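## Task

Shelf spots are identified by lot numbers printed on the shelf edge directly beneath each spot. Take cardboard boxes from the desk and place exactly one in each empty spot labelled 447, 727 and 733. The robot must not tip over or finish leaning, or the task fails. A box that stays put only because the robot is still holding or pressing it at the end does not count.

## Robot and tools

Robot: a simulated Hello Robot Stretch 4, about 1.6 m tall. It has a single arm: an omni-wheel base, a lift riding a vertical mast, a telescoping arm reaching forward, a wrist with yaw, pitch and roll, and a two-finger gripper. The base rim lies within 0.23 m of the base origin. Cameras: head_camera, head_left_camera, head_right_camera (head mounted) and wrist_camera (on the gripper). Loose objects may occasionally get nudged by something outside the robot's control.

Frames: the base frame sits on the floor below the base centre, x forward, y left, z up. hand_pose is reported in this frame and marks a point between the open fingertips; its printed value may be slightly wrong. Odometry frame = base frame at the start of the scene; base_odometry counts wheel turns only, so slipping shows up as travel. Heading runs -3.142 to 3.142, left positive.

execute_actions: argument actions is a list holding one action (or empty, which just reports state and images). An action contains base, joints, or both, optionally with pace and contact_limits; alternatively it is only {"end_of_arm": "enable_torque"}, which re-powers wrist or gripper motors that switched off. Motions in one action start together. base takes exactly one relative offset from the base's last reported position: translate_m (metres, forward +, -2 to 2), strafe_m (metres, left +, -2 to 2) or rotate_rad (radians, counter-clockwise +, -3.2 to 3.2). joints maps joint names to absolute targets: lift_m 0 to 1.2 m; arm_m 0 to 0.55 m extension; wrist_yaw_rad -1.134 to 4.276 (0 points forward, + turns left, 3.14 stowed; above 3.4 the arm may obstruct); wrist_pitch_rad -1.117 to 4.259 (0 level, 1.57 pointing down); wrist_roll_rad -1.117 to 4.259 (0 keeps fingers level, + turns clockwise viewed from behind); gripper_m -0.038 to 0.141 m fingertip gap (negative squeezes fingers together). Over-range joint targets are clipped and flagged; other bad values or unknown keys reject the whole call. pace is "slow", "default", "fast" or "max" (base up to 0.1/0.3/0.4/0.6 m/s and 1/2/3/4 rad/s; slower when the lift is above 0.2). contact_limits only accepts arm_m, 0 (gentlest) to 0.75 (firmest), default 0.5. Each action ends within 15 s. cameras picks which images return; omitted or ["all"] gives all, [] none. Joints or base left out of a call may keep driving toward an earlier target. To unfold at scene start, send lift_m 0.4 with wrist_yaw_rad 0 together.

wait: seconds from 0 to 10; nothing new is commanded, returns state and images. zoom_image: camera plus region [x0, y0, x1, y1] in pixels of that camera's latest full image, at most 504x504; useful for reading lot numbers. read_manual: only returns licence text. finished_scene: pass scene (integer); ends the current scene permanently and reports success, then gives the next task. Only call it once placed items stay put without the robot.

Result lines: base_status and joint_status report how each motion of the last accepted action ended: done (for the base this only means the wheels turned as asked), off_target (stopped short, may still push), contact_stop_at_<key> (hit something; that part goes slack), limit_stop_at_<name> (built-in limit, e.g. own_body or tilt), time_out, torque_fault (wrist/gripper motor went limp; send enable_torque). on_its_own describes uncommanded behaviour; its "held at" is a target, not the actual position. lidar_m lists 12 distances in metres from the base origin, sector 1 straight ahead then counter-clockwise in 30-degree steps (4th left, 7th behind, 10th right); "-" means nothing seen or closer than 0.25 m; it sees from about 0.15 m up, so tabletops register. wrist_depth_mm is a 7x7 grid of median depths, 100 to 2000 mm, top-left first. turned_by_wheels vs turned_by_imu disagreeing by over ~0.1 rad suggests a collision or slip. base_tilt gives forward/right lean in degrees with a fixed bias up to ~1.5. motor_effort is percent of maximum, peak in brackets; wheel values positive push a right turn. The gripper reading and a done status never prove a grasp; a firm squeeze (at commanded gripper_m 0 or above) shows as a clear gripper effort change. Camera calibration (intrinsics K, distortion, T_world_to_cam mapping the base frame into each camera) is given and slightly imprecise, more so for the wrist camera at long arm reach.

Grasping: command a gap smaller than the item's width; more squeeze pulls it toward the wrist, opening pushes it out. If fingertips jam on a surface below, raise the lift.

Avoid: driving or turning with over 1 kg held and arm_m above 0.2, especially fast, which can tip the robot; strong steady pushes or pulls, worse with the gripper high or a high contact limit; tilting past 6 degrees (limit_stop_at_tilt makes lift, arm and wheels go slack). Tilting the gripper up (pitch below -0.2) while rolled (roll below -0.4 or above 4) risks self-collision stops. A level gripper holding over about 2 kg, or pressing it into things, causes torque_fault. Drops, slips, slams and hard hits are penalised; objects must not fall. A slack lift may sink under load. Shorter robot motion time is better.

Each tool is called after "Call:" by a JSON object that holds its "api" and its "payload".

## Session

Call:
{"api": "execute_actions", "payload": {"actions": []}}

Scene clock: 0.00 s.
base_odometry: x=+0.000 y=+0.000 heading=+0.000 (m, m, rad; odometry frame)
turned_by_wheels: +0.000 (rad since the last result)
turned_by_imu: +0.000 (rad since the last result)
base_tilt: forward=+0.1 right=+0.0 (deg)
lidar_m: 1.03 2.32 2.20 0.78 0.75 0.81 1.99 1.95 1.04 0.75 0.71 0.74
base_status: not commanded
joint_positions: lift_m=+0.200 arm_m=+0.001 wrist_yaw_rad=+3.183 wrist_pitch_rad=+0.017 wrist_roll_rad=+0.001 gripper_m=+0.057
joint_status: not commanded
motor_effort: lift_m=+19 arm_m=-1 wrist_yaw_rad=+0 wrist_pitch_rad=-8 wrist_roll_rad=-1 gripper_m=-3 wheel_0=+0 wheel_1=+0 wheel_2=+0 (%)
hand_pose: x=-0.1196 y=+0.0755 z=+0.3728 quat_wxyz=(-0.021, -0.008, +0.000, +1.000) (m; base frame)
wrist_depth_mm: - 139 139 - - 1808 1499 / - - 137 - - 1708 798 / - 108 135 - - 1160 1138 / - 117 136 - - 1808 1430 / 141 138 - - - 1756 1464 / 214 1618 213 1661 216 1661 1397 / 212 1042 976 157 1008 1042 1098
pictures: head_camera, head_left_camera, head_right_camera, wrist_camera
camera_calibration (this result's frames):
wrist_camera: T_world_to_cam=[[-0.0735711, 0.997148, -0.0168368, -0.0721893], [-0.0260314, -0.0187969, -0.999484, 0.4361], [-0.99695, -0.0730949, 0.02734, 0.0967158], [0, 0, 0, 1]] pos_world=[0.102462, 0.0872501, 0.432015]
Images, in order (width x height): head_camera 420x560, head_left_camera 420x672, head_right_camera 420x672, wrist_camera 616x392.

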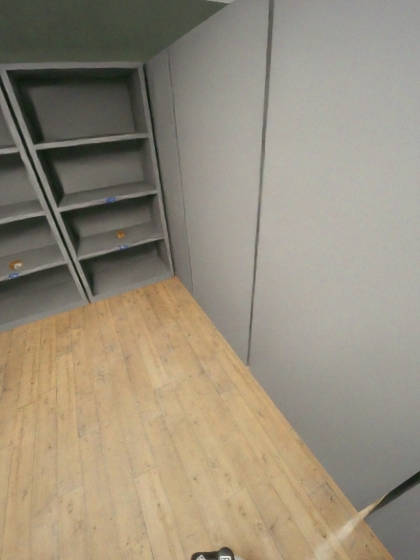

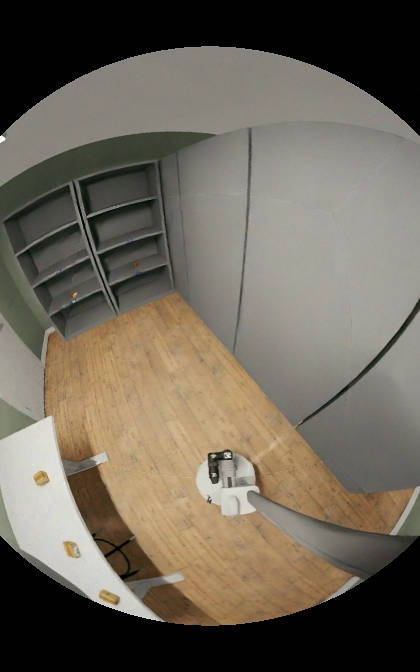

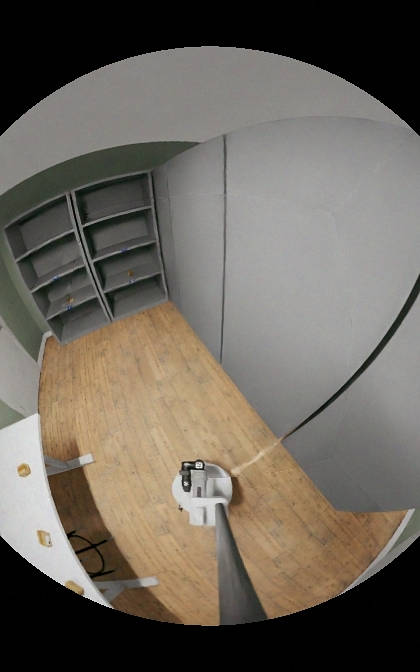

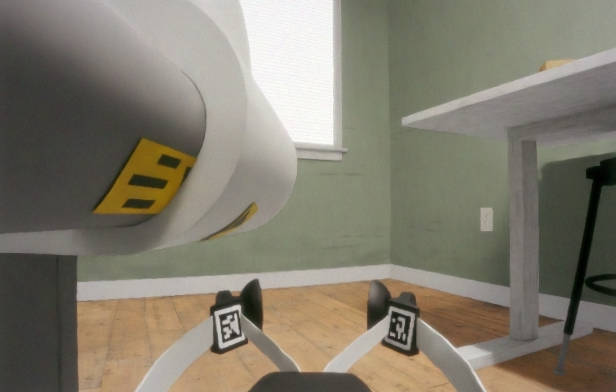

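Mirrored layout; desk at ~120°.

Call:
{"api": "execute_actions", "payload": {"actions": [{"base":{"rotate_rad":2.09},"joints":{"lift_m":0.8,"wrist_yaw_rad":0,"wrist_pitch_rad":0.5,"gripper_m":0.12},"pace":"fast"}], "cameras": ["head_camera","wrist_camera"]}}

Scene clock: 2.77 s.
base_odometry: x=+0.000 y=+0.000 heading=+2.090 (m, m, rad; odometry frame)
turned_by_wheels: +2.090 (rad since the last result)
turned_by_imu: +2.125 (rad since the last result)
base_tilt: forward=+0.1 right=+0.0 (deg)
lidar_m: 0.74 0.79 2.01 1.94 1.00 0.75 0.71 0.76 1.07 2.34 2.17 0.80
base_status: done
joint_positions: lift_m=+0.800 arm_m=+0.001 wrist_yaw_rad=+0.000 wrist_pitch_rad=+0.502 wrist_roll_rad=+0.001 gripper_m=+0.120
joint_status: all done
motor_effort: lift_m=+21(25) arm_m=-1(1) wrist_yaw_rad=-1(8) wrist_pitch_rad=-7(9) wrist_roll_rad=-3(3) gripper_m=+0(4) wheel_0=+0(5) wheel_1=+0(6) wheel_2=+0(12) (%)
hand_pose: x=+0.4251 y=-0.0873 z=+0.8392 quat_wxyz=(+0.969, +0.000, +0.248, +0.000) (m; base frame)
wrist_depth_mm: 1255 1255 1229 1182 1205 1182 1138 / 1308 1308 1281 1255 1229 1255 1229 / 960 917 917 917 904 917 904 / 647 640 640 627 634 621 615 / 1618 1576 1537 1537 1537 1537 1499 / 1397 1160 946 1336 1397 1078 1366 / 1182 1138 1138 154 1160 1118 1160
pictures: head_camera, wrist_camera
camera_calibration (this result's frames):
wrist_camera: T_world_to_cam=[[0.0214007, -0.999318, -0.0300825, -0.0654773], [-0.442393, 0.0175179, -0.89665, 1.00722], [0.896566, 0.0324973, -0.441716, 0.213068], [0, 0, 0, 1]] pos_world=[0.25596, -0.0900013, 0.995274]
Images, in order (width x height): head_camera 420x560, wrist_camera 616x392.

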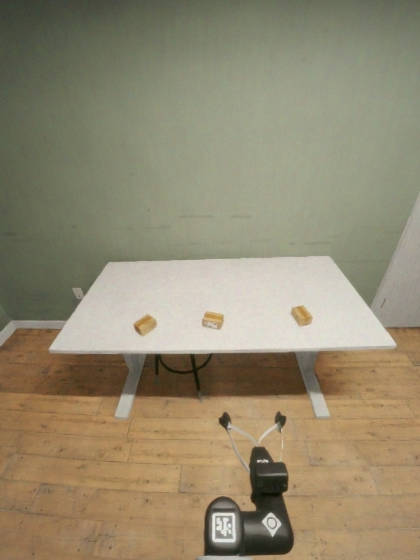

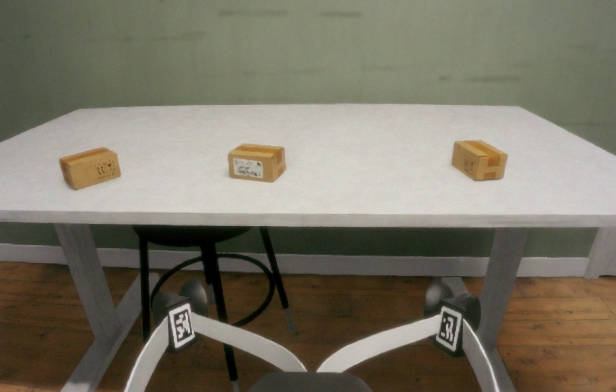

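Call:
{"api": "zoom_image", "payload": {"camera": "head_camera", "region": [110,290,340,360]}}

Region (110, 290, 340, 360) of head_camera's 420x560 image, scaled by 2.191, with more detail than that image has; it fills the top 153 rows of this view, and the rest is white.

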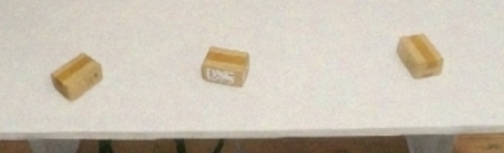

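Call:
{"api": "execute_actions", "payload": {"actions": [{"base":{"strafe_m":-0.376},"joints":{"arm_m":0.4,"wrist_yaw_rad":0.3},"pace":"max"}], "cameras": ["head_camera","wrist_camera"]}}

Scene clock: 5.47 s.
base_odometry: x=+0.326 y=+0.187 heading=+2.090 (m, m, rad; odometry frame)
turned_by_wheels: +0.000 (rad since the last result)
turned_by_imu: +0.001 (rad since the last result)
base_tilt: forward=+0.2 right=-0.1 (deg)
lidar_m: 0.76 0.81 1.10 2.32 1.01 0.76 0.73 0.75 1.06 1.93 2.04 0.81
base_status: done
joint_positions: lift_m=+0.800 arm_m=+0.399 wrist_yaw_rad=+0.300 wrist_pitch_rad=+0.502 wrist_roll_rad=+0.001 gripper_m=+0.120
joint_status: all done
motor_effort: lift_m=+21(21) arm_m=+6(6) wrist_yaw_rad=+0(9) wrist_pitch_rad=-7(8) wrist_roll_rad=-1(4) gripper_m=-1(1) wheel_0=-1(8) wheel_1=+1(8) wheel_2=-1(1) (%)
hand_pose: x=+0.8373 y=-0.0088 z=+0.8393 quat_wxyz=(+0.958, -0.037, +0.246, +0.145) (m; base frame)
wrist_depth_mm: 1118 1042 960 866 809 750 699 / 1229 1098 1025 931 854 778 723 / 946 931 917 891 866 809 759 / 640 640 634 627 627 615 615 / 442 488 484 480 477 473 466 / 387 375 375 362 329 366 377 / 327 324 327 154 312 310 325
pictures: head_camera, wrist_camera
camera_calibration (this result's frames):
wrist_camera: T_world_to_cam=[[0.315364, -0.948494, -0.0300768, -0.241512], [-0.427762, -0.113792, -0.8967, 1.17487], [0.847092, 0.295652, -0.441615, -0.115392], [0, 0, 0, 1]] pos_world=[0.676477, -0.0612664, 0.995286]
Images, in order (width x height): head_camera 420x560, wrist_camera 616x392.

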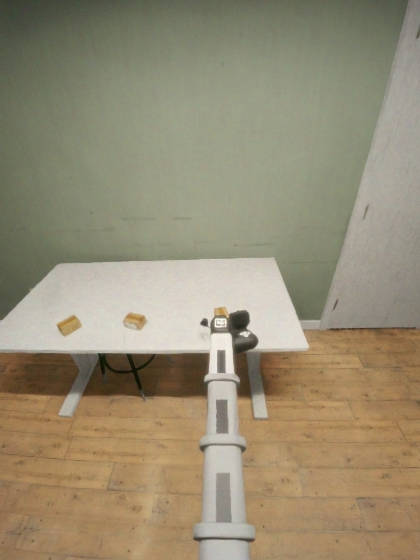

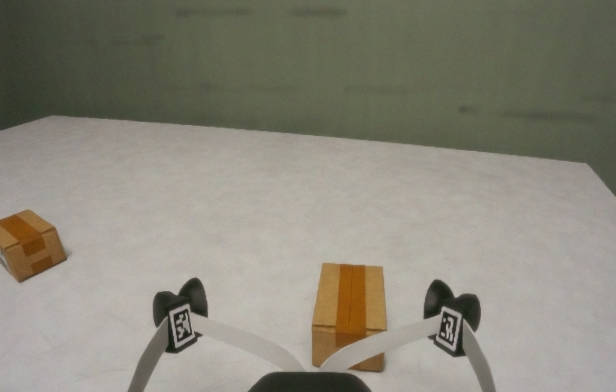

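Call:
{"api": "execute_actions", "payload": {"actions": [{"base":{"strafe_m":0.029},"joints":{"arm_m":0.492,"wrist_yaw_rad":0.18,"lift_m":0.708}}], "cameras": ["wrist_camera"]}}

Scene clock: 7.20 s.
base_odometry: x=+0.301 y=+0.172 heading=+2.090 (m, m, rad; odometry frame)
turned_by_wheels: +0.000 (rad since the last result)
turned_by_imu: -0.001 (rad since the last result)
base_tilt: forward=+0.1 right=-0.1 (deg)
lidar_m: 0.76 0.79 1.09 2.30 1.02 0.76 0.71 0.76 1.06 1.98 2.07 0.79
base_status: done
joint_positions: lift_m=+0.708 arm_m=+0.491 wrist_yaw_rad=+0.180 wrist_pitch_rad=+0.502 wrist_roll_rad=+0.001 gripper_m=+0.120
joint_status: all done
motor_effort: lift_m=+16(20) arm_m=+6(6) wrist_yaw_rad=+0(3) wrist_pitch_rad=-8(7) wrist_roll_rad=-2(3) gripper_m=-1(1) wheel_0=+1(10) wheel_1=-1(5) wheel_2=+0(2) (%)
hand_pose: x=+0.9263 y=-0.0407 z=+0.7476 quat_wxyz=(+0.965, -0.022, +0.247, +0.087) (m; base frame)
wrist_depth_mm: 904 842 798 750 723 683 661 / 931 891 842 798 759 723 691 / 627 615 603 597 591 591 591 / 427 421 421 415 413 407 407 / 322 322 320 233 317 315 312 / 256 250 213 187 247 242 251 / 217 215 213 154 208 207 213
pictures: wrist_camera
camera_calibration (this result's frames):
wrist_camera: T_world_to_cam=[[0.199718, -0.979392, -0.0300778, -0.19674], [-0.438352, -0.0618515, -0.896673, 1.13904], [0.876333, 0.192266, -0.441671, -0.253098], [0, 0, 0, 1]] pos_world=[0.760392, -0.0735716, 0.903644]
Images, in order (width x height): wrist_camera 616x392.

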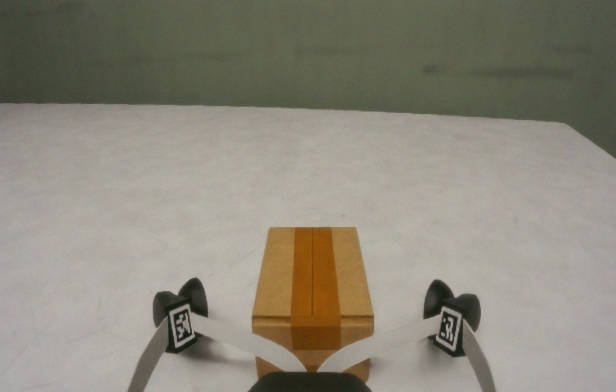

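Call:
{"api": "execute_actions", "payload": {"actions": [{"joints":{"gripper_m":0.015}}], "cameras": []}}

Call:
{"api": "execute_actions", "payload": {"actions": [{"joints":{"lift_m":0.745},"pace":"fast"}], "cameras": ["wrist_camera"]}}

Call:
{"api": "execute_actions", "payload": {"actions": [{"base":{"rotate_rad":-1.57},"joints":{"arm_m":0.005,"wrist_yaw_rad":0},"pace":"fast"}], "cameras": ["head_camera","wrist_camera"]}}

Call:
{"api": "execute_actions", "payload": {"actions": [{"base":{"translate_m":1.2},"joints":{"lift_m":1.02},"pace":"max"}], "cameras": ["head_camera","wrist_camera"]}}

Scene clock: 9.47 s.
base_odometry: x=+0.301 y=+0.172 heading=+2.090 (m, m, rad; odometry frame)
turned_by_wheels: +0.000 (rad since the last result)
turned_by_imu: -0.001 (rad since the last result)
base_tilt: forward=+0.1 right=+0.1 (deg)
lidar_m: 0.76 0.79 1.10 2.30 1.04 0.75 0.71 0.77 1.05 1.98 2.08 0.80
base_status: not commanded
joint_positions: lift_m=+0.708 arm_m=+0.491 wrist_yaw_rad=+0.180 wrist_pitch_rad=+0.503 wrist_roll_rad=+0.001 gripper_m=+0.015
joint_status: all done
motor_effort: lift_m=+17(16) arm_m=+6(6) wrist_yaw_rad=+0(1) wrist_pitch_rad=-9(10) wrist_roll_rad=-2(1) gripper_m=-22(20) wheel_0=+1(1) wheel_1=-1(1) wheel_2=+0(0) (%)
hand_pose: x=+0.9262 y=-0.0407 z=+0.7474 quat_wxyz=(+0.965, -0.022, +0.248, +0.087) (m; base frame)
wrist_depth_mm: 904 842 798 750 723 683 661 / 946 891 842 798 759 723 691 / 627 609 609 591 585 591 585 / 424 418 418 413 410 407 407 / 320 319 320 220 315 314 309 / 256 258 200 178 189 253 250 / 217 182 183 172 176 183 213
pictures: none
No camera images: the call's "cameras" was empty. Leave "cameras" out to get every camera's image.

Scene clock: 10.30 s.
base_odometry: x=+0.301 y=+0.172 heading=+2.090 (m, m, rad; odometry frame)
turned_by_wheels: +0.000 (rad since the last result)
turned_by_imu: +0.000 (rad since the last result)
base_tilt: forward=+0.2 right=-0.2 (deg)
lidar_m: 0.76 0.78 1.08 2.29 1.01 0.76 0.72 0.74 1.07 1.98 2.07 0.79
base_status: not commanded
joint_positions: lift_m=+0.745 arm_m=+0.491 wrist_yaw_rad=+0.180 wrist_pitch_rad=+0.503 wrist_roll_rad=+0.001 gripper_m=+0.015
joint_status: all done
motor_effort: lift_m=+21(22) arm_m=+6(6) wrist_yaw_rad=+0(0) wrist_pitch_rad=-10(10) wrist_roll_rad=-2(2) gripper_m=-20(20) wheel_0=+1(1) wheel_1=-2(2) wheel_2=+0(0) (%)
hand_pose: x=+0.9262 y=-0.0407 z=+0.7840 quat_wxyz=(+0.965, -0.022, +0.248, +0.087) (m; base frame)
wrist_depth_mm: 904 854 788 768 723 691 661 / 960 904 842 809 768 723 691 / 750 732 723 715 707 699 707 / 508 504 504 496 492 496 492 / 387 384 384 221 377 375 373 / 309 310 200 179 188 304 301 / 260 204 183 173 176 204 255
pictures: wrist_camera
camera_calibration (this result's frames):
wrist_camera: T_world_to_cam=[[0.199691, -0.979397, -0.0300968, -0.195605], [-0.43915, -0.0619968, -0.896272, 1.17201], [0.87594, 0.192195, -0.442482, -0.235934], [0, 0, 0, 1]] pos_world=[0.760411, -0.0735688, 0.940152]
Images, in order (width x height): wrist_camera 616x392.

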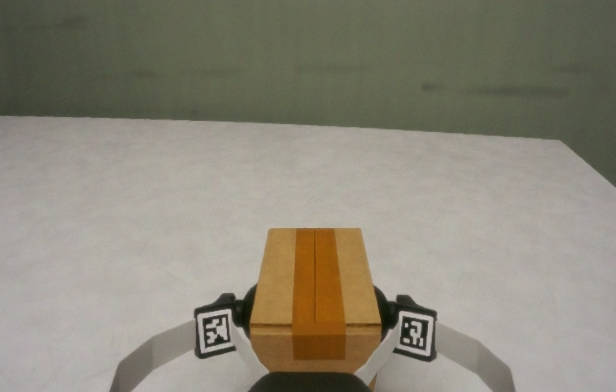

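Scene clock: 12.40 s.
base_odometry: x=+0.301 y=+0.172 heading=+0.520 (m, m, rad; odometry frame)
turned_by_wheels: -1.570 (rad since the last result)
turned_by_imu: -1.598 (rad since the last result)
base_tilt: forward=+0.2 right=-0.1 (deg)
lidar_m: 1.97 2.07 0.78 0.76 0.81 1.09 2.30 1.01 0.74 0.72 0.77 1.06
base_status: done
joint_positions: lift_m=+0.745 arm_m=+0.006 wrist_yaw_rad=+0.000 wrist_pitch_rad=+0.503 wrist_roll_rad=+0.001 gripper_m=+0.015
joint_status: all done
motor_effort: lift_m=+21(22) arm_m=-6(8) wrist_yaw_rad=+2(11) wrist_pitch_rad=-10(10) wrist_roll_rad=-3(2) gripper_m=-19(19) wheel_0=+1(2) wheel_1=-1(7) wheel_2=+0(7) (%)
hand_pose: x=+0.4296 y=-0.0875 z=+0.7840 quat_wxyz=(+0.969, +0.000, +0.249, +0.000) (m; base frame)
wrist_depth_mm: 1983 - - - 1921 1537 1008 / - - - - - 1576 1025 / - - - - - 1537 1025 / - - - 1983 1921 1576 1025 / 1661 1618 1661 220 1661 1499 1008 / 1336 1336 200 178 188 1281 1025 / 1118 615 183 172 176 609 991
pictures: head_camera, wrist_camera
camera_calibration (this result's frames):
wrist_camera: T_world_to_cam=[[0.0205309, -0.999336, -0.0300973, -0.0670658], [-0.443361, 0.0178813, -0.896165, 0.959747], [0.896108, 0.0317431, -0.4427, 0.185501], [0, 0, 0, 1]] pos_world=[0.260662, -0.0900713, 0.940194]
Images, in order (width x height): head_camera 420x560, wrist_camera 616x392.

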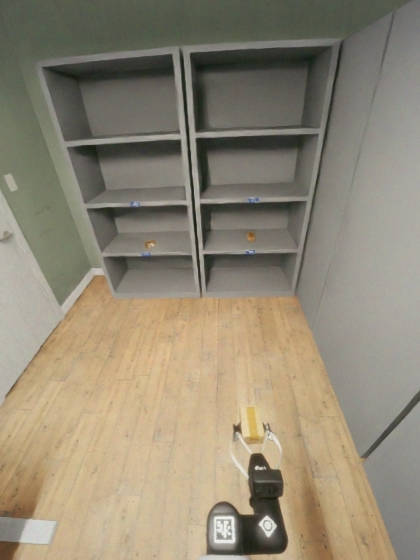

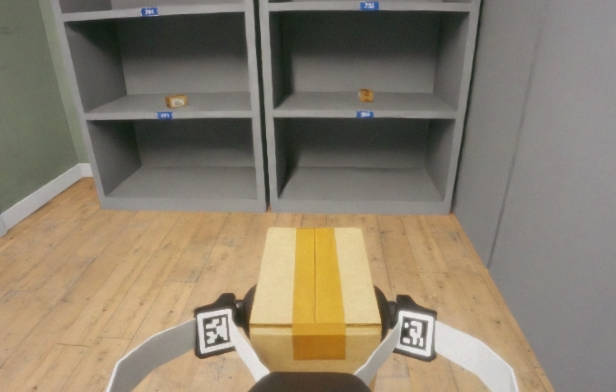

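Scene clock: 16.70 s.
base_odometry: x=+1.342 y=+0.769 heading=+0.520 (m, m, rad; odometry frame)
turned_by_wheels: +0.000 (rad since the last result)
turned_by_imu: -0.003 (rad since the last result)
base_tilt: forward=+0.1 right=-0.1 (deg)
lidar_m: 0.78 0.82 1.13 1.50 1.17 1.14 3.59 1.04 0.76 0.75 0.78 0.82
base_status: done
joint_positions: lift_m=+1.020 arm_m=+0.006 wrist_yaw_rad=+0.000 wrist_pitch_rad=+0.503 wrist_roll_rad=+0.001 gripper_m=+0.015
joint_status: all done
motor_effort: lift_m=+20(27) arm_m=-6(6) wrist_yaw_rad=+0(1) wrist_pitch_rad=-10(11) wrist_roll_rad=-2(2) gripper_m=-21(21) wheel_0=+0(5) wheel_1=-1(4) wheel_2=+0(12) (%)
hand_pose: x=+0.4296 y=-0.0874 z=+1.0591 quat_wxyz=(+0.969, +0.000, +0.249, +0.000) (m; base frame)
wrist_depth_mm: 917 500 820 878 904 878 866 / 976 530 842 946 946 931 891 / 778 574 691 741 741 732 732 / 1118 609 634 585 580 580 574 / 1182 668 866 220 1138 1138 946 / 931 946 200 179 188 960 866 / 820 466 183 172 176 462 798
pictures: head_camera, wrist_camera
camera_calibration (this result's frames):
wrist_camera: T_world_to_cam=[[0.0210251, -0.999326, -0.0300933, -0.058877], [-0.443198, 0.0176647, -0.896249, 1.20633], [0.896177, 0.0321811, -0.442528, 0.307122], [0, 0, 0, 1]] pos_world=[0.260648, -0.0900303, 1.21531]
Images, in order (width x height): head_camera 420x560, wrist_camera 616x392.

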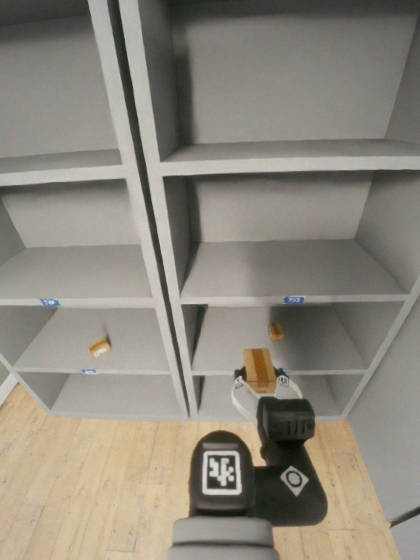

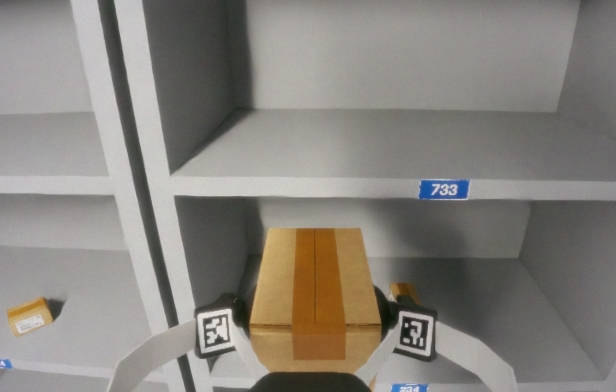

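Call:
{"api": "zoom_image", "payload": {"camera": "head_camera", "region": [20,285,80,320]}}

Call:
{"api": "execute_actions", "payload": {"actions": [{"base":{"strafe_m":-0.195},"joints":{"arm_m":0.51,"lift_m":1.0},"pace":"max"}], "cameras": ["wrist_camera"]}}

Region (20, 285, 80, 320) of head_camera's 420x560 image, scaled by 8.400, with more detail than that image has; it fills the top 294 rows of this view, and the rest is white.

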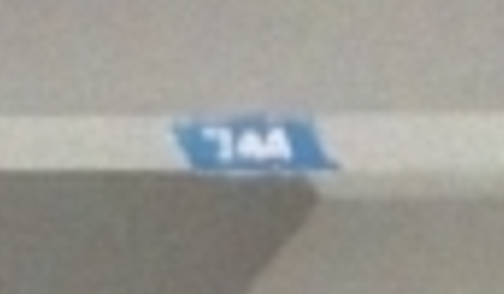

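Scene clock: 18.83 s.
base_odometry: x=+1.439 y=+0.599 heading=+0.520 (m, m, rad; odometry frame)
turned_by_wheels: +0.000 (rad since the last result)
turned_by_imu: +0.001 (rad since the last result)
base_tilt: forward=+0.1 right=-0.1 (deg)
lidar_m: 0.77 0.80 1.13 1.70 1.28 1.38 2.09 0.80 0.57 0.54 0.56 0.81
base_status: done
joint_positions: lift_m=+1.000 arm_m=+0.509 wrist_yaw_rad=+0.000 wrist_pitch_rad=+0.503 wrist_roll_rad=+0.001 gripper_m=+0.015
joint_status: all done
motor_effort: lift_m=+18(18) arm_m=+6(6) wrist_yaw_rad=+0(2) wrist_pitch_rad=-10(12) wrist_roll_rad=-2(3) gripper_m=-20(21) wheel_0=+0(9) wheel_1=+1(10) wheel_2=+0(1) (%)
hand_pose: x=+0.9327 y=-0.0874 z=+1.0392 quat_wxyz=(+0.969, +0.000, +0.249, +0.000) (m; base frame)
wrist_depth_mm: 445 445 439 436 433 427 421 / 480 477 466 466 455 449 442 / 512 504 500 496 488 480 473 / 473 469 466 462 459 455 452 / 355 357 355 220 353 349 347 / 286 289 199 178 188 282 282 / 242 195 183 172 176 196 237
pictures: wrist_camera
camera_calibration (this result's frames):
wrist_camera: T_world_to_cam=[[0.0212156, -0.999322, -0.0300919, -0.0701833], [-0.443146, 0.017581, -0.896277, 1.41145], [0.896198, 0.0323502, -0.442473, -0.152577], [0, 0, 0, 1]] pos_world=[0.763706, -0.0900145, 1.19542]
Images, in order (width x height): wrist_camera 616x392.

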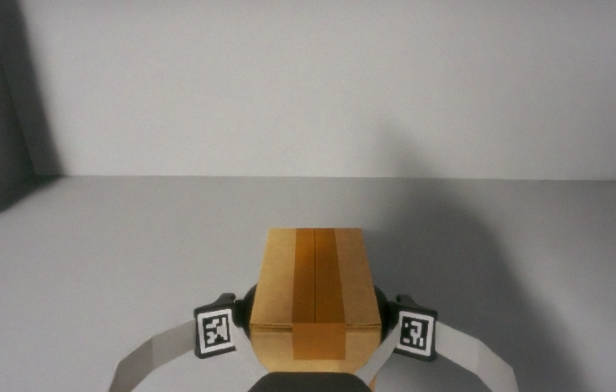

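Call:
{"api": "execute_actions", "payload": {"actions": [{"joints":{"lift_m":0.979}}], "cameras": []}}

Call:
{"api": "execute_actions", "payload": {"actions": [{"joints":{"gripper_m":0.1}}], "cameras": ["wrist_camera"]}}

Call:
{"api": "execute_actions", "payload": {"actions": [{"base":{"translate_m":-1.73},"joints":{"arm_m":0.005,"lift_m":0.99,"gripper_m":0.14},"pace":"max"}], "cameras": ["wrist_camera"]}}

Call:
{"api": "execute_actions", "payload": {"actions": [{"base":{"rotate_rad":1.56},"joints":{"lift_m":0.8,"wrist_yaw_rad":-0.3,"arm_m":0.3},"pace":"fast"}], "cameras": []}}

Call:
{"api": "execute_actions", "payload": {"actions": [{"base":{"translate_m":0.28},"joints":{"arm_m":0.35},"pace":"max"}], "cameras": ["head_camera","wrist_camera"]}}

Scene clock: 20.23 s.
base_odometry: x=+1.439 y=+0.599 heading=+0.520 (m, m, rad; odometry frame)
turned_by_wheels: +0.000 (rad since the last result)
turned_by_imu: +0.000 (rad since the last result)
base_tilt: forward=+0.0 right=+0.0 (deg)
lidar_m: 0.78 0.81 1.14 1.71 1.29 1.38 2.12 0.78 0.56 0.52 0.57 0.79
base_status: not commanded
joint_positions: lift_m=+0.979 arm_m=+0.509 wrist_yaw_rad=+0.000 wrist_pitch_rad=+0.503 wrist_roll_rad=+0.001 gripper_m=+0.015
joint_status: all done
motor_effort: lift_m=+17(18) arm_m=+5(5) wrist_yaw_rad=-1(0) wrist_pitch_rad=-10(10) wrist_roll_rad=-2(1) gripper_m=-21(21) wheel_0=+0(0) wheel_1=+1(1) wheel_2=+0(0) (%)
hand_pose: x=+0.9327 y=-0.0874 z=+1.0183 quat_wxyz=(+0.969, +0.000, +0.249, +0.000) (m; base frame)
wrist_depth_mm: 449 445 439 436 433 427 421 / 477 469 469 462 455 449 445 / 512 504 504 492 488 484 477 / 421 418 415 413 410 410 407 / 320 319 319 221 317 315 310 / 257 258 200 179 189 254 251 / 217 183 184 172 176 185 213
pictures: none
No camera images: the call's "cameras" was empty. Leave "cameras" out to get every camera's image.

Scene clock: 21.90 s.
base_odometry: x=+1.439 y=+0.599 heading=+0.520 (m, m, rad; odometry frame)
turned_by_wheels: +0.000 (rad since the last result)
turned_by_imu: +0.000 (rad since the last result)
base_tilt: forward=+0.2 right=-0.2 (deg)
lidar_m: 0.76 0.81 1.13 1.71 1.28 1.40 2.12 0.78 0.55 0.53 0.58 0.81
base_status: not commanded
joint_positions: lift_m=+0.979 arm_m=+0.509 wrist_yaw_rad=+0.000 wrist_pitch_rad=+0.502 wrist_roll_rad=+0.001 gripper_m=+0.100
joint_status: all done
motor_effort: lift_m=+17(17) arm_m=+5(6) wrist_yaw_rad=+0(0) wrist_pitch_rad=-8(10) wrist_roll_rad=-2(3) gripper_m=-1(21) wheel_0=-1(0) wheel_1=+1(1) wheel_2=+0(0) (%)
hand_pose: x=+0.9328 y=-0.0874 z=+1.0185 quat_wxyz=(+0.969, +0.000, +0.249, +0.000) (m; base frame)
wrist_depth_mm: 449 445 442 433 430 424 418 / 477 473 466 459 452 449 442 / 512 504 496 496 488 477 469 / 427 421 418 413 415 410 407 / 322 320 320 233 319 315 312 / 258 258 202 187 208 253 252 / 217 216 213 151 208 211 214
pictures: wrist_camera
camera_calibration (this result's frames):
wrist_camera: T_world_to_cam=[[0.0212325, -0.999322, -0.0300802, -0.0708375], [-0.442638, 0.0175813, -0.896528, 1.39266], [0.896449, 0.0323501, -0.441965, -0.162586], [0, 0, 0, 1]] pos_world=[0.763698, -0.0900145, 1.17457]
Images, in order (width x height): wrist_camera 616x392.

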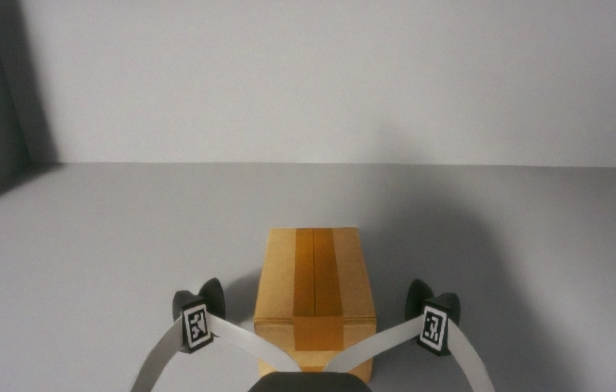

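Scene clock: 28.10 s.
base_odometry: x=-0.062 y=-0.260 heading=+0.520 (m, m, rad; odometry frame)
turned_by_wheels: +0.000 (rad since the last result)
turned_by_imu: +0.002 (rad since the last result)
base_tilt: forward=+0.1 right=-0.1 (deg)
lidar_m: 2.16 2.48 1.01 0.95 1.01 1.83 1.77 0.76 0.53 0.50 0.56 0.76
base_status: done
joint_positions: lift_m=+0.990 arm_m=+0.006 wrist_yaw_rad=+0.000 wrist_pitch_rad=+0.502 wrist_roll_rad=+0.001 gripper_m=+0.140
joint_status: all done
motor_effort: lift_m=+21(21) arm_m=-6(5) wrist_yaw_rad=+2(1) wrist_pitch_rad=-8(8) wrist_roll_rad=-2(1) gripper_m=+0(2) wheel_0=-1(8) wheel_1=+0(5) wheel_2=-2(10) (%)
hand_pose: x=+0.4297 y=-0.0875 z=+1.0292 quat_wxyz=(+0.969, +0.000, +0.248, +0.000) (m; base frame)
wrist_depth_mm: - - - - - 1042 715 / - - - - - 1060 707 / - - - - - 1060 707 / - - - - - 1060 699 / - - - - 1983 1060 691 / 1661 1576 1661 1708 1661 208 691 / 1430 1397 1397 151 1366 866 691
pictures: wrist_camera
camera_calibration (this result's frames):
wrist_camera: T_world_to_cam=[[0.0207082, -0.999333, -0.0300761, -0.0597463], [-0.442458, 0.017816, -0.896612, 1.17968], [0.89655, 0.0318746, -0.441794, 0.292878], [0, 0, 0, 1]] pos_world=[0.260615, -0.090059, 1.18531]
Images, in order (width x height): wrist_camera 616x392.

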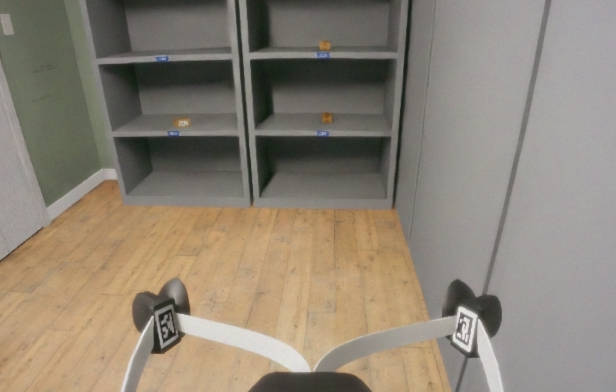

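Scene clock: 30.33 s.
base_odometry: x=-0.062 y=-0.260 heading=+2.080 (m, m, rad; odometry frame)
turned_by_wheels: +1.560 (rad since the last result)
turned_by_imu: +1.585 (rad since the last result)
base_tilt: forward=+0.2 right=-0.2 (deg)
lidar_m: 0.94 1.00 1.82 1.76 0.74 0.54 0.51 0.53 0.74 2.13 2.48 1.00
base_status: done
joint_positions: lift_m=+0.800 arm_m=+0.299 wrist_yaw_rad=-0.300 wrist_pitch_rad=+0.502 wrist_roll_rad=+0.001 gripper_m=+0.140
joint_status: all done
motor_effort: lift_m=+18(18) arm_m=+5(6) wrist_yaw_rad=-1(7) wrist_pitch_rad=-7(8) wrist_roll_rad=-2(2) gripper_m=+1(2) wheel_0=-1(10) wheel_1=-1(6) wheel_2=-1(6) (%)
hand_pose: x=+0.6858 y=-0.1582 z=+0.8395 quat_wxyz=(+0.958, +0.037, +0.246, -0.145) (m; base frame)
wrist_depth_mm: 1008 1060 1118 1160 1229 1308 1366 / 1042 1118 1182 1255 1281 1397 1499 / 946 917 917 891 891 891 1576 / 564 647 597 627 627 661 707 / 484 512 530 1537 1576 1618 1661 / 1308 723 1160 1397 1366 208 1397 / 1160 878 1160 152 1138 1118 1138
pictures: none
No camera images: the call's "cameras" was empty. Leave "cameras" out to get every camera's image.

Scene clock: 32.47 s.
base_odometry: x=-0.198 y=-0.016 heading=+2.080 (m, m, rad; odometry frame)
turned_by_wheels: +0.000 (rad since the last result)
turned_by_imu: -0.001 (rad since the last result)
base_tilt: forward=+0.1 right=-0.1 (deg)
lidar_m: 0.67 0.70 1.80 1.76 1.85 0.84 0.79 0.84 1.16 2.52 0.99 0.73
base_status: done
joint_positions: lift_m=+0.800 arm_m=+0.349 wrist_yaw_rad=-0.300 wrist_pitch_rad=+0.502 wrist_roll_rad=+0.001 gripper_m=+0.140
joint_status: all done
motor_effort: lift_m=+18(18) arm_m=+5(7) wrist_yaw_rad=+1(2) wrist_pitch_rad=-7(7) wrist_roll_rad=-2(2) gripper_m=+0(1) wheel_0=-2(1) wheel_1=-2(6) wheel_2=+1(10) (%)
hand_pose: x=+0.7357 y=-0.1582 z=+0.8395 quat_wxyz=(+0.958, +0.037, +0.246, -0.145) (m; base frame)
wrist_depth_mm: 741 778 820 866 904 976 1025 / 788 820 866 917 976 1042 1098 / 831 866 891 891 891 891 1160 / 640 634 627 634 627 615 615 / 488 484 484 480 480 477 473 / 387 375 320 345 389 208 382 / 327 319 322 151 314 315 325
pictures: head_camera, wrist_camera
camera_calibration (this result's frames):
wrist_camera: T_world_to_cam=[[-0.27515, -0.960931, -0.0300716, 0.081257], [-0.417382, 0.147573, -0.896668, 1.1483], [0.866074, -0.234167, -0.44168, -0.0827685], [0, 0, 0, 1]] pos_world=[0.573323, -0.110757, 0.995534]
Images, in order (width x height): head_camera 420x560, wrist_camera 616x392.

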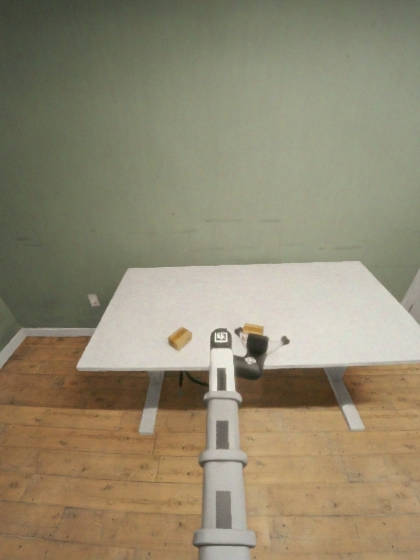

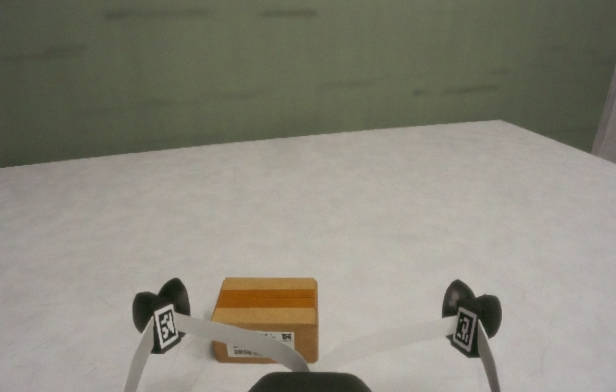

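Call:
{"api": "execute_actions", "payload": {"actions": [{"base":{"strafe_m":0.017},"joints":{"arm_m":0.436,"lift_m":0.77},"pace":"fast"}], "cameras": []}}

Call:
{"api": "execute_actions", "payload": {"actions": [{"joints":{"lift_m":0.708,"gripper_m":0.125}}], "cameras": ["wrist_camera"]}}

Scene clock: 33.80 s.
base_odometry: x=-0.213 y=-0.024 heading=+2.079 (m, m, rad; odometry frame)
turned_by_wheels: +0.000 (rad since the last result)
turned_by_imu: -0.001 (rad since the last result)
base_tilt: forward=+0.2 right=-0.1 (deg)
lidar_m: 0.67 0.70 1.77 1.73 1.84 0.83 0.79 0.84 1.19 2.52 1.00 0.73
base_status: done
joint_positions: lift_m=+0.770 arm_m=+0.435 wrist_yaw_rad=-0.300 wrist_pitch_rad=+0.502 wrist_roll_rad=+0.001 gripper_m=+0.140
joint_status: all done
motor_effort: lift_m=+17(15) arm_m=+6(8) wrist_yaw_rad=+0(1) wrist_pitch_rad=-7(8) wrist_roll_rad=-1(3) gripper_m=-1(2) wheel_0=+0(7) wheel_1=-2(6) wheel_2=+1(2) (%)
hand_pose: x=+0.8217 y=-0.1582 z=+0.8096 quat_wxyz=(+0.958, +0.037, +0.246, -0.145) (m; base frame)
wrist_depth_mm: 668 707 750 788 831 891 931 / 707 741 788 831 878 931 991 / 750 778 809 798 809 798 788 / 569 569 559 559 559 554 549 / 430 430 430 430 427 424 421 / 343 334 349 347 345 208 340 / 291 283 281 152 278 281 291
pictures: none
No camera images: the call's "cameras" was empty. Leave "cameras" out to get every camera's image.

Scene clock: 35.00 s.
base_odometry: x=-0.213 y=-0.024 heading=+2.079 (m, m, rad; odometry frame)
turned_by_wheels: +0.000 (rad since the last result)
turned_by_imu: +0.000 (rad since the last result)
base_tilt: forward=+0.0 right=-0.1 (deg)
lidar_m: 0.67 0.70 1.78 1.73 1.84 0.83 0.80 0.83 1.16 2.53 0.99 0.73
base_status: not commanded
joint_positions: lift_m=+0.708 arm_m=+0.435 wrist_yaw_rad=-0.300 wrist_pitch_rad=+0.502 wrist_roll_rad=+0.001 gripper_m=+0.125
joint_status: all done
motor_effort: lift_m=+16(16) arm_m=+5(6) wrist_yaw_rad=+0(1) wrist_pitch_rad=-7(7) wrist_roll_rad=-3(2) gripper_m=-1(3) wheel_0=+0(0) wheel_1=-2(2) wheel_2=+0(1) (%)
hand_pose: x=+0.8217 y=-0.1582 z=+0.7476 quat_wxyz=(+0.958, +0.037, +0.246, -0.145) (m; base frame)
wrist_depth_mm: 668 699 741 788 831 891 946 / 699 750 788 831 878 931 976 / 627 621 603 597 597 597 597 / 427 424 418 415 415 413 410 / 320 322 307 233 304 315 314 / 257 250 200 199 203 236 253 / 218 215 213 155 210 209 214
pictures: wrist_camera
camera_calibration (this result's frames):
wrist_camera: T_world_to_cam=[[-0.275044, -0.960961, -0.0300717, 0.102088], [-0.417406, 0.147528, -0.896665, 1.10181], [0.866096, -0.23407, -0.441688, -0.197829], [0, 0, 0, 1]] pos_world=[0.659319, -0.110752, 0.903644]
Images, in order (width x height): wrist_camera 616x392.

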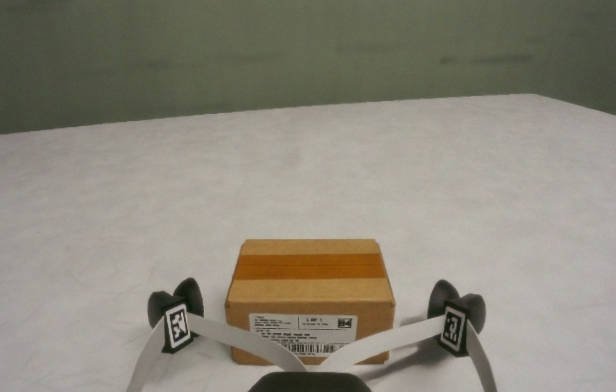

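Call:
{"api": "execute_actions", "payload": {"actions": [{"joints":{"gripper_m":0.04,"arm_m":0.442}}], "cameras": []}}

Call:
{"api": "execute_actions", "payload": {"actions": [{"joints":{"lift_m":0.79},"pace":"fast"}], "cameras": ["wrist_camera"]}}

Call:
{"api": "execute_actions", "payload": {"actions": [{"base":{"strafe_m":1.22},"joints":{"arm_m":0.005,"wrist_yaw_rad":0},"pace":"max"}]}}

Scene clock: 37.07 s.
base_odometry: x=-0.213 y=-0.024 heading=+2.079 (m, m, rad; odometry frame)
turned_by_wheels: +0.000 (rad since the last result)
turned_by_imu: +0.000 (rad since the last result)
base_tilt: forward=+0.2 right=+0.0 (deg)
lidar_m: 0.67 0.72 1.77 1.74 1.85 0.84 0.78 0.84 1.15 2.54 1.00 0.72
base_status: not commanded
joint_positions: lift_m=+0.708 arm_m=+0.441 wrist_yaw_rad=-0.300 wrist_pitch_rad=+0.503 wrist_roll_rad=+0.001 gripper_m=+0.040
joint_status: all done
motor_effort: lift_m=+16(17) arm_m=+6(7) wrist_yaw_rad=+0(0) wrist_pitch_rad=-10(10) wrist_roll_rad=-1(2) gripper_m=-20(21) wheel_0=+0(0) wheel_1=-2(2) wheel_2=+1(1) (%)
hand_pose: x=+0.8275 y=-0.1582 z=+0.7474 quat_wxyz=(+0.958, +0.038, +0.246, -0.145) (m; base frame)
wrist_depth_mm: 668 699 732 788 831 878 931 / 699 732 788 820 866 917 976 / 621 615 603 591 585 585 591 / 424 421 415 415 413 410 410 / 322 320 320 220 317 314 310 / 256 257 185 178 182 253 251 / 217 167 182 181 181 166 213
pictures: none
No camera images: the call's "cameras" was empty. Leave "cameras" out to get every camera's image.

Scene clock: 38.17 s.
base_odometry: x=-0.213 y=-0.024 heading=+2.079 (m, m, rad; odometry frame)
turned_by_wheels: +0.000 (rad since the last result)
turned_by_imu: +0.000 (rad since the last result)
base_tilt: forward=+0.0 right=+0.0 (deg)
lidar_m: 0.67 0.71 1.76 1.75 1.84 0.84 0.78 0.82 1.16 2.53 0.99 0.71
base_status: not commanded
joint_positions: lift_m=+0.790 arm_m=+0.441 wrist_yaw_rad=-0.300 wrist_pitch_rad=+0.503 wrist_roll_rad=+0.001 gripper_m=+0.040
joint_status: all done
motor_effort: lift_m=+22(22) arm_m=+6(6) wrist_yaw_rad=+0(1) wrist_pitch_rad=-10(11) wrist_roll_rad=-2(2) gripper_m=-20(21) wheel_0=+0(0) wheel_1=-2(2) wheel_2=+1(1) (%)
hand_pose: x=+0.8275 y=-0.1582 z=+0.8289 quat_wxyz=(+0.958, +0.038, +0.246, -0.145) (m; base frame)
wrist_depth_mm: 661 707 741 778 831 878 931 / 707 732 778 831 878 931 976 / 732 778 809 854 854 866 866 / 615 603 603 603 597 597 591 / 462 462 462 220 459 452 455 / 373 375 186 178 182 368 364 / 314 167 182 181 180 166 314
pictures: wrist_camera
camera_calibration (this result's frames):
wrist_camera: T_world_to_cam=[[-0.275173, -0.960924, -0.0300927, 0.106281], [-0.418252, 0.147838, -0.896219, 1.17753], [0.865647, -0.234029, -0.44259, -0.165814], [0, 0, 0, 1]] pos_world=[0.665288, -0.110762, 0.985138]
Images, in order (width x height): wrist_camera 616x392.

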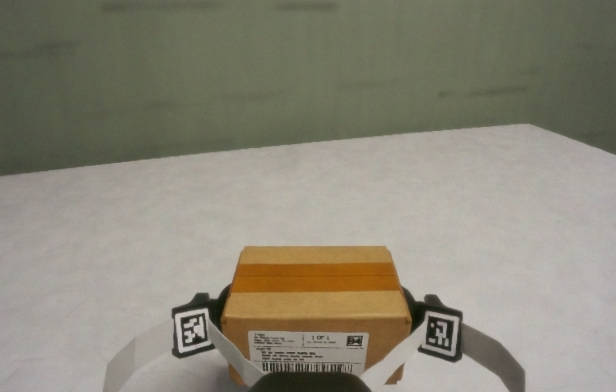

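Scene clock: 42.37 s.
base_odometry: x=-1.279 y=-0.618 heading=+2.079 (m, m, rad; odometry frame)
turned_by_wheels: +0.000 (rad since the last result)
turned_by_imu: -0.008 (rad since the last result)
base_tilt: forward=+0.1 right=-0.1 (deg)
lidar_m: 1.48 0.72 0.54 0.52 0.54 0.76 2.18 0.95 1.14 3.11 0.95 0.92
base_status: done
joint_positions: lift_m=+0.790 arm_m=+0.006 wrist_yaw_rad=+0.000 wrist_pitch_rad=+0.503 wrist_roll_rad=+0.001 gripper_m=+0.040
joint_status: all done
motor_effort: lift_m=+21(22) arm_m=-6(7) wrist_yaw_rad=+0(8) wrist_pitch_rad=-11(11) wrist_roll_rad=-3(2) gripper_m=-20(21) wheel_0=+0(11) wheel_1=-1(9) wheel_2=+0(1) (%)
hand_pose: x=+0.4297 y=-0.0874 z=+0.8289 quat_wxyz=(+0.969, +0.000, +0.249, +0.000) (m; base frame)
wrist_depth_mm: 831 1138 1138 1118 1118 1098 1098 / 831 1205 1205 1182 1182 1160 1160 / 842 1229 1281 1281 1281 1255 946 / 854 1229 1397 1366 1336 1336 1336 / 842 1205 1499 220 1464 1430 1366 / 854 1182 185 178 182 1366 991 / 842 167 182 182 181 166 1098
pictures: head_camera, head_left_camera, head_right_camera, wrist_camera
camera_calibration (this result's frames):
wrist_camera: T_world_to_cam=[[0.020845, -0.99933, -0.0300997, -0.0657667], [-0.443474, 0.0177404, -0.896112, 0.999993], [0.896045, 0.0320279, -0.442807, 0.205501], [0, 0, 0, 1]] pos_world=[0.260703, -0.0900446, 0.985123]
Images, in order (width x height): head_camera 420x560, head_left_camera 420x672, head_right_camera 420x672, wrist_camera 616x392.

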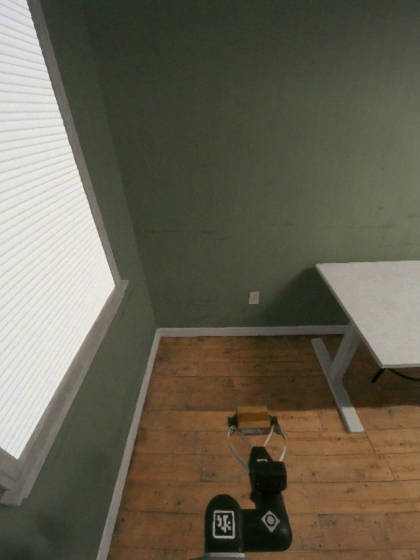

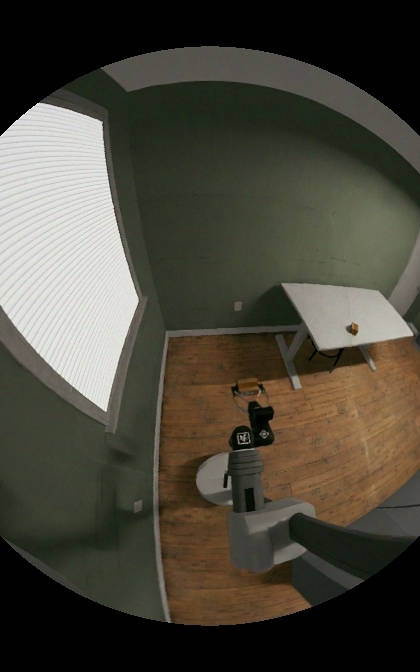

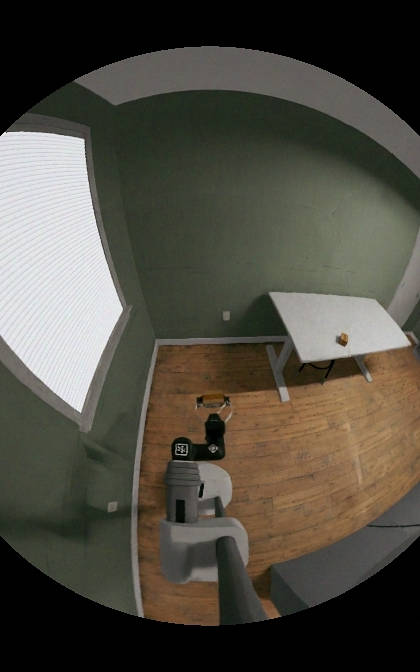

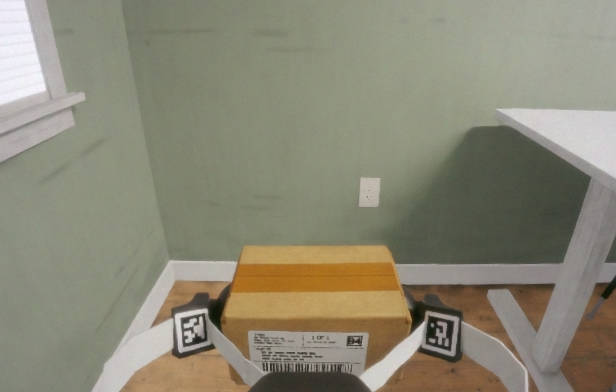

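Call:
{"api": "execute_actions", "payload": {"actions": [{"base":{"translate_m":-1.85},"joints":{"lift_m":0.4,"wrist_yaw_rad":-0.8},"pace":"max"}]}}

Scene clock: 48.43 s.
base_odometry: x=-0.378 y=-2.234 heading=+2.080 (m, m, rad; odometry frame)
turned_by_wheels: +0.000 (rad since the last result)
turned_by_imu: +0.002 (rad since the last result)
base_tilt: forward=+0.1 right=+0.0 (deg)
lidar_m: 2.08 0.79 0.55 0.53 0.56 0.42 0.37 0.45 0.61 1.69 0.83 0.77
base_status: done
joint_positions: lift_m=+0.400 arm_m=+0.006 wrist_yaw_rad=-0.800 wrist_pitch_rad=+0.503 wrist_roll_rad=+0.001 gripper_m=+0.040
joint_status: all done
motor_effort: lift_m=+19(19) arm_m=-6(6) wrist_yaw_rad=+0(11) wrist_pitch_rad=-11(11) wrist_roll_rad=-2(3) gripper_m=-21(22) wheel_0=+1(5) wheel_1=+0(5) wheel_2=+1(10) (%)
hand_pose: x=+0.2902 y=-0.2422 z=+0.4391 quat_wxyz=(+0.892, +0.097, +0.229, -0.377) (m; base frame)
wrist_depth_mm: - - 627 707 1138 1098 1618 / - - 676 574 1336 1205 1808 / - - 732 615 1430 1281 1708 / 1366 1366 809 661 1182 1229 1336 / 1060 1060 891 220 960 1042 1025 / 842 842 185 178 183 842 820 / 707 167 184 181 181 166 699
pictures: head_camera, head_left_camera, head_right_camera, wrist_camera
camera_calibration (this result's frames):
wrist_camera: T_world_to_cam=[[-0.702292, -0.711253, -0.0300911, 0.050406], [-0.296228, 0.33041, -0.896146, 0.624648], [0.647329, -0.620443, -0.442737, 0.0769088], [0, 0, 0, 1]] pos_world=[0.170653, -0.122821, 0.595343]
Images, in order (width x height): head_camera 420x560, head_left_camera 420x672, head_right_camera 420x672, wrist_camera 616x392.

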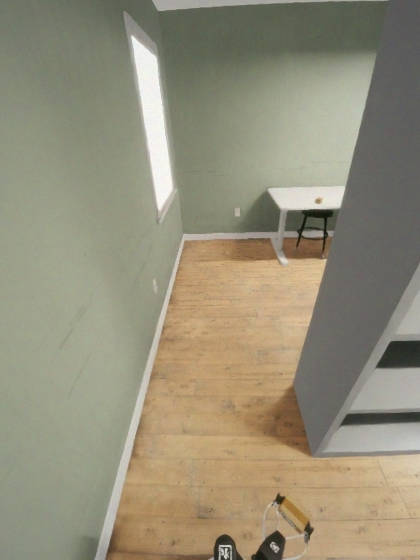

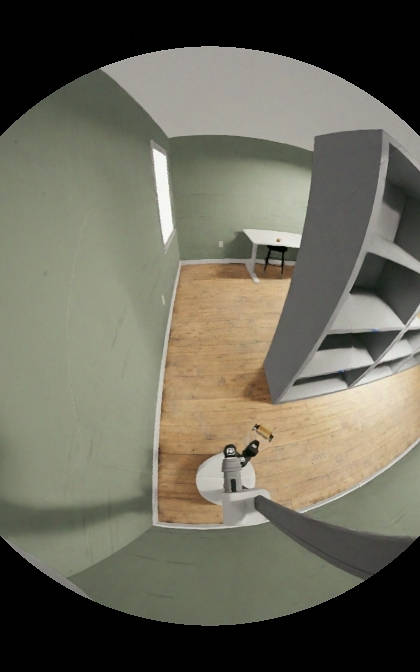

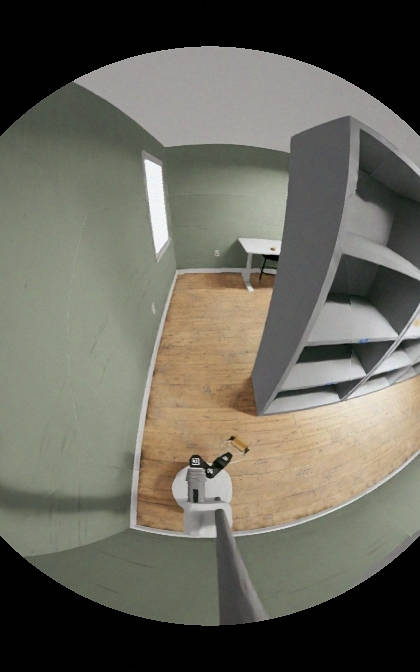

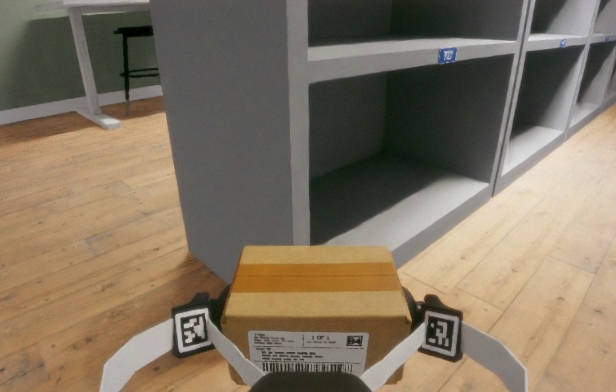

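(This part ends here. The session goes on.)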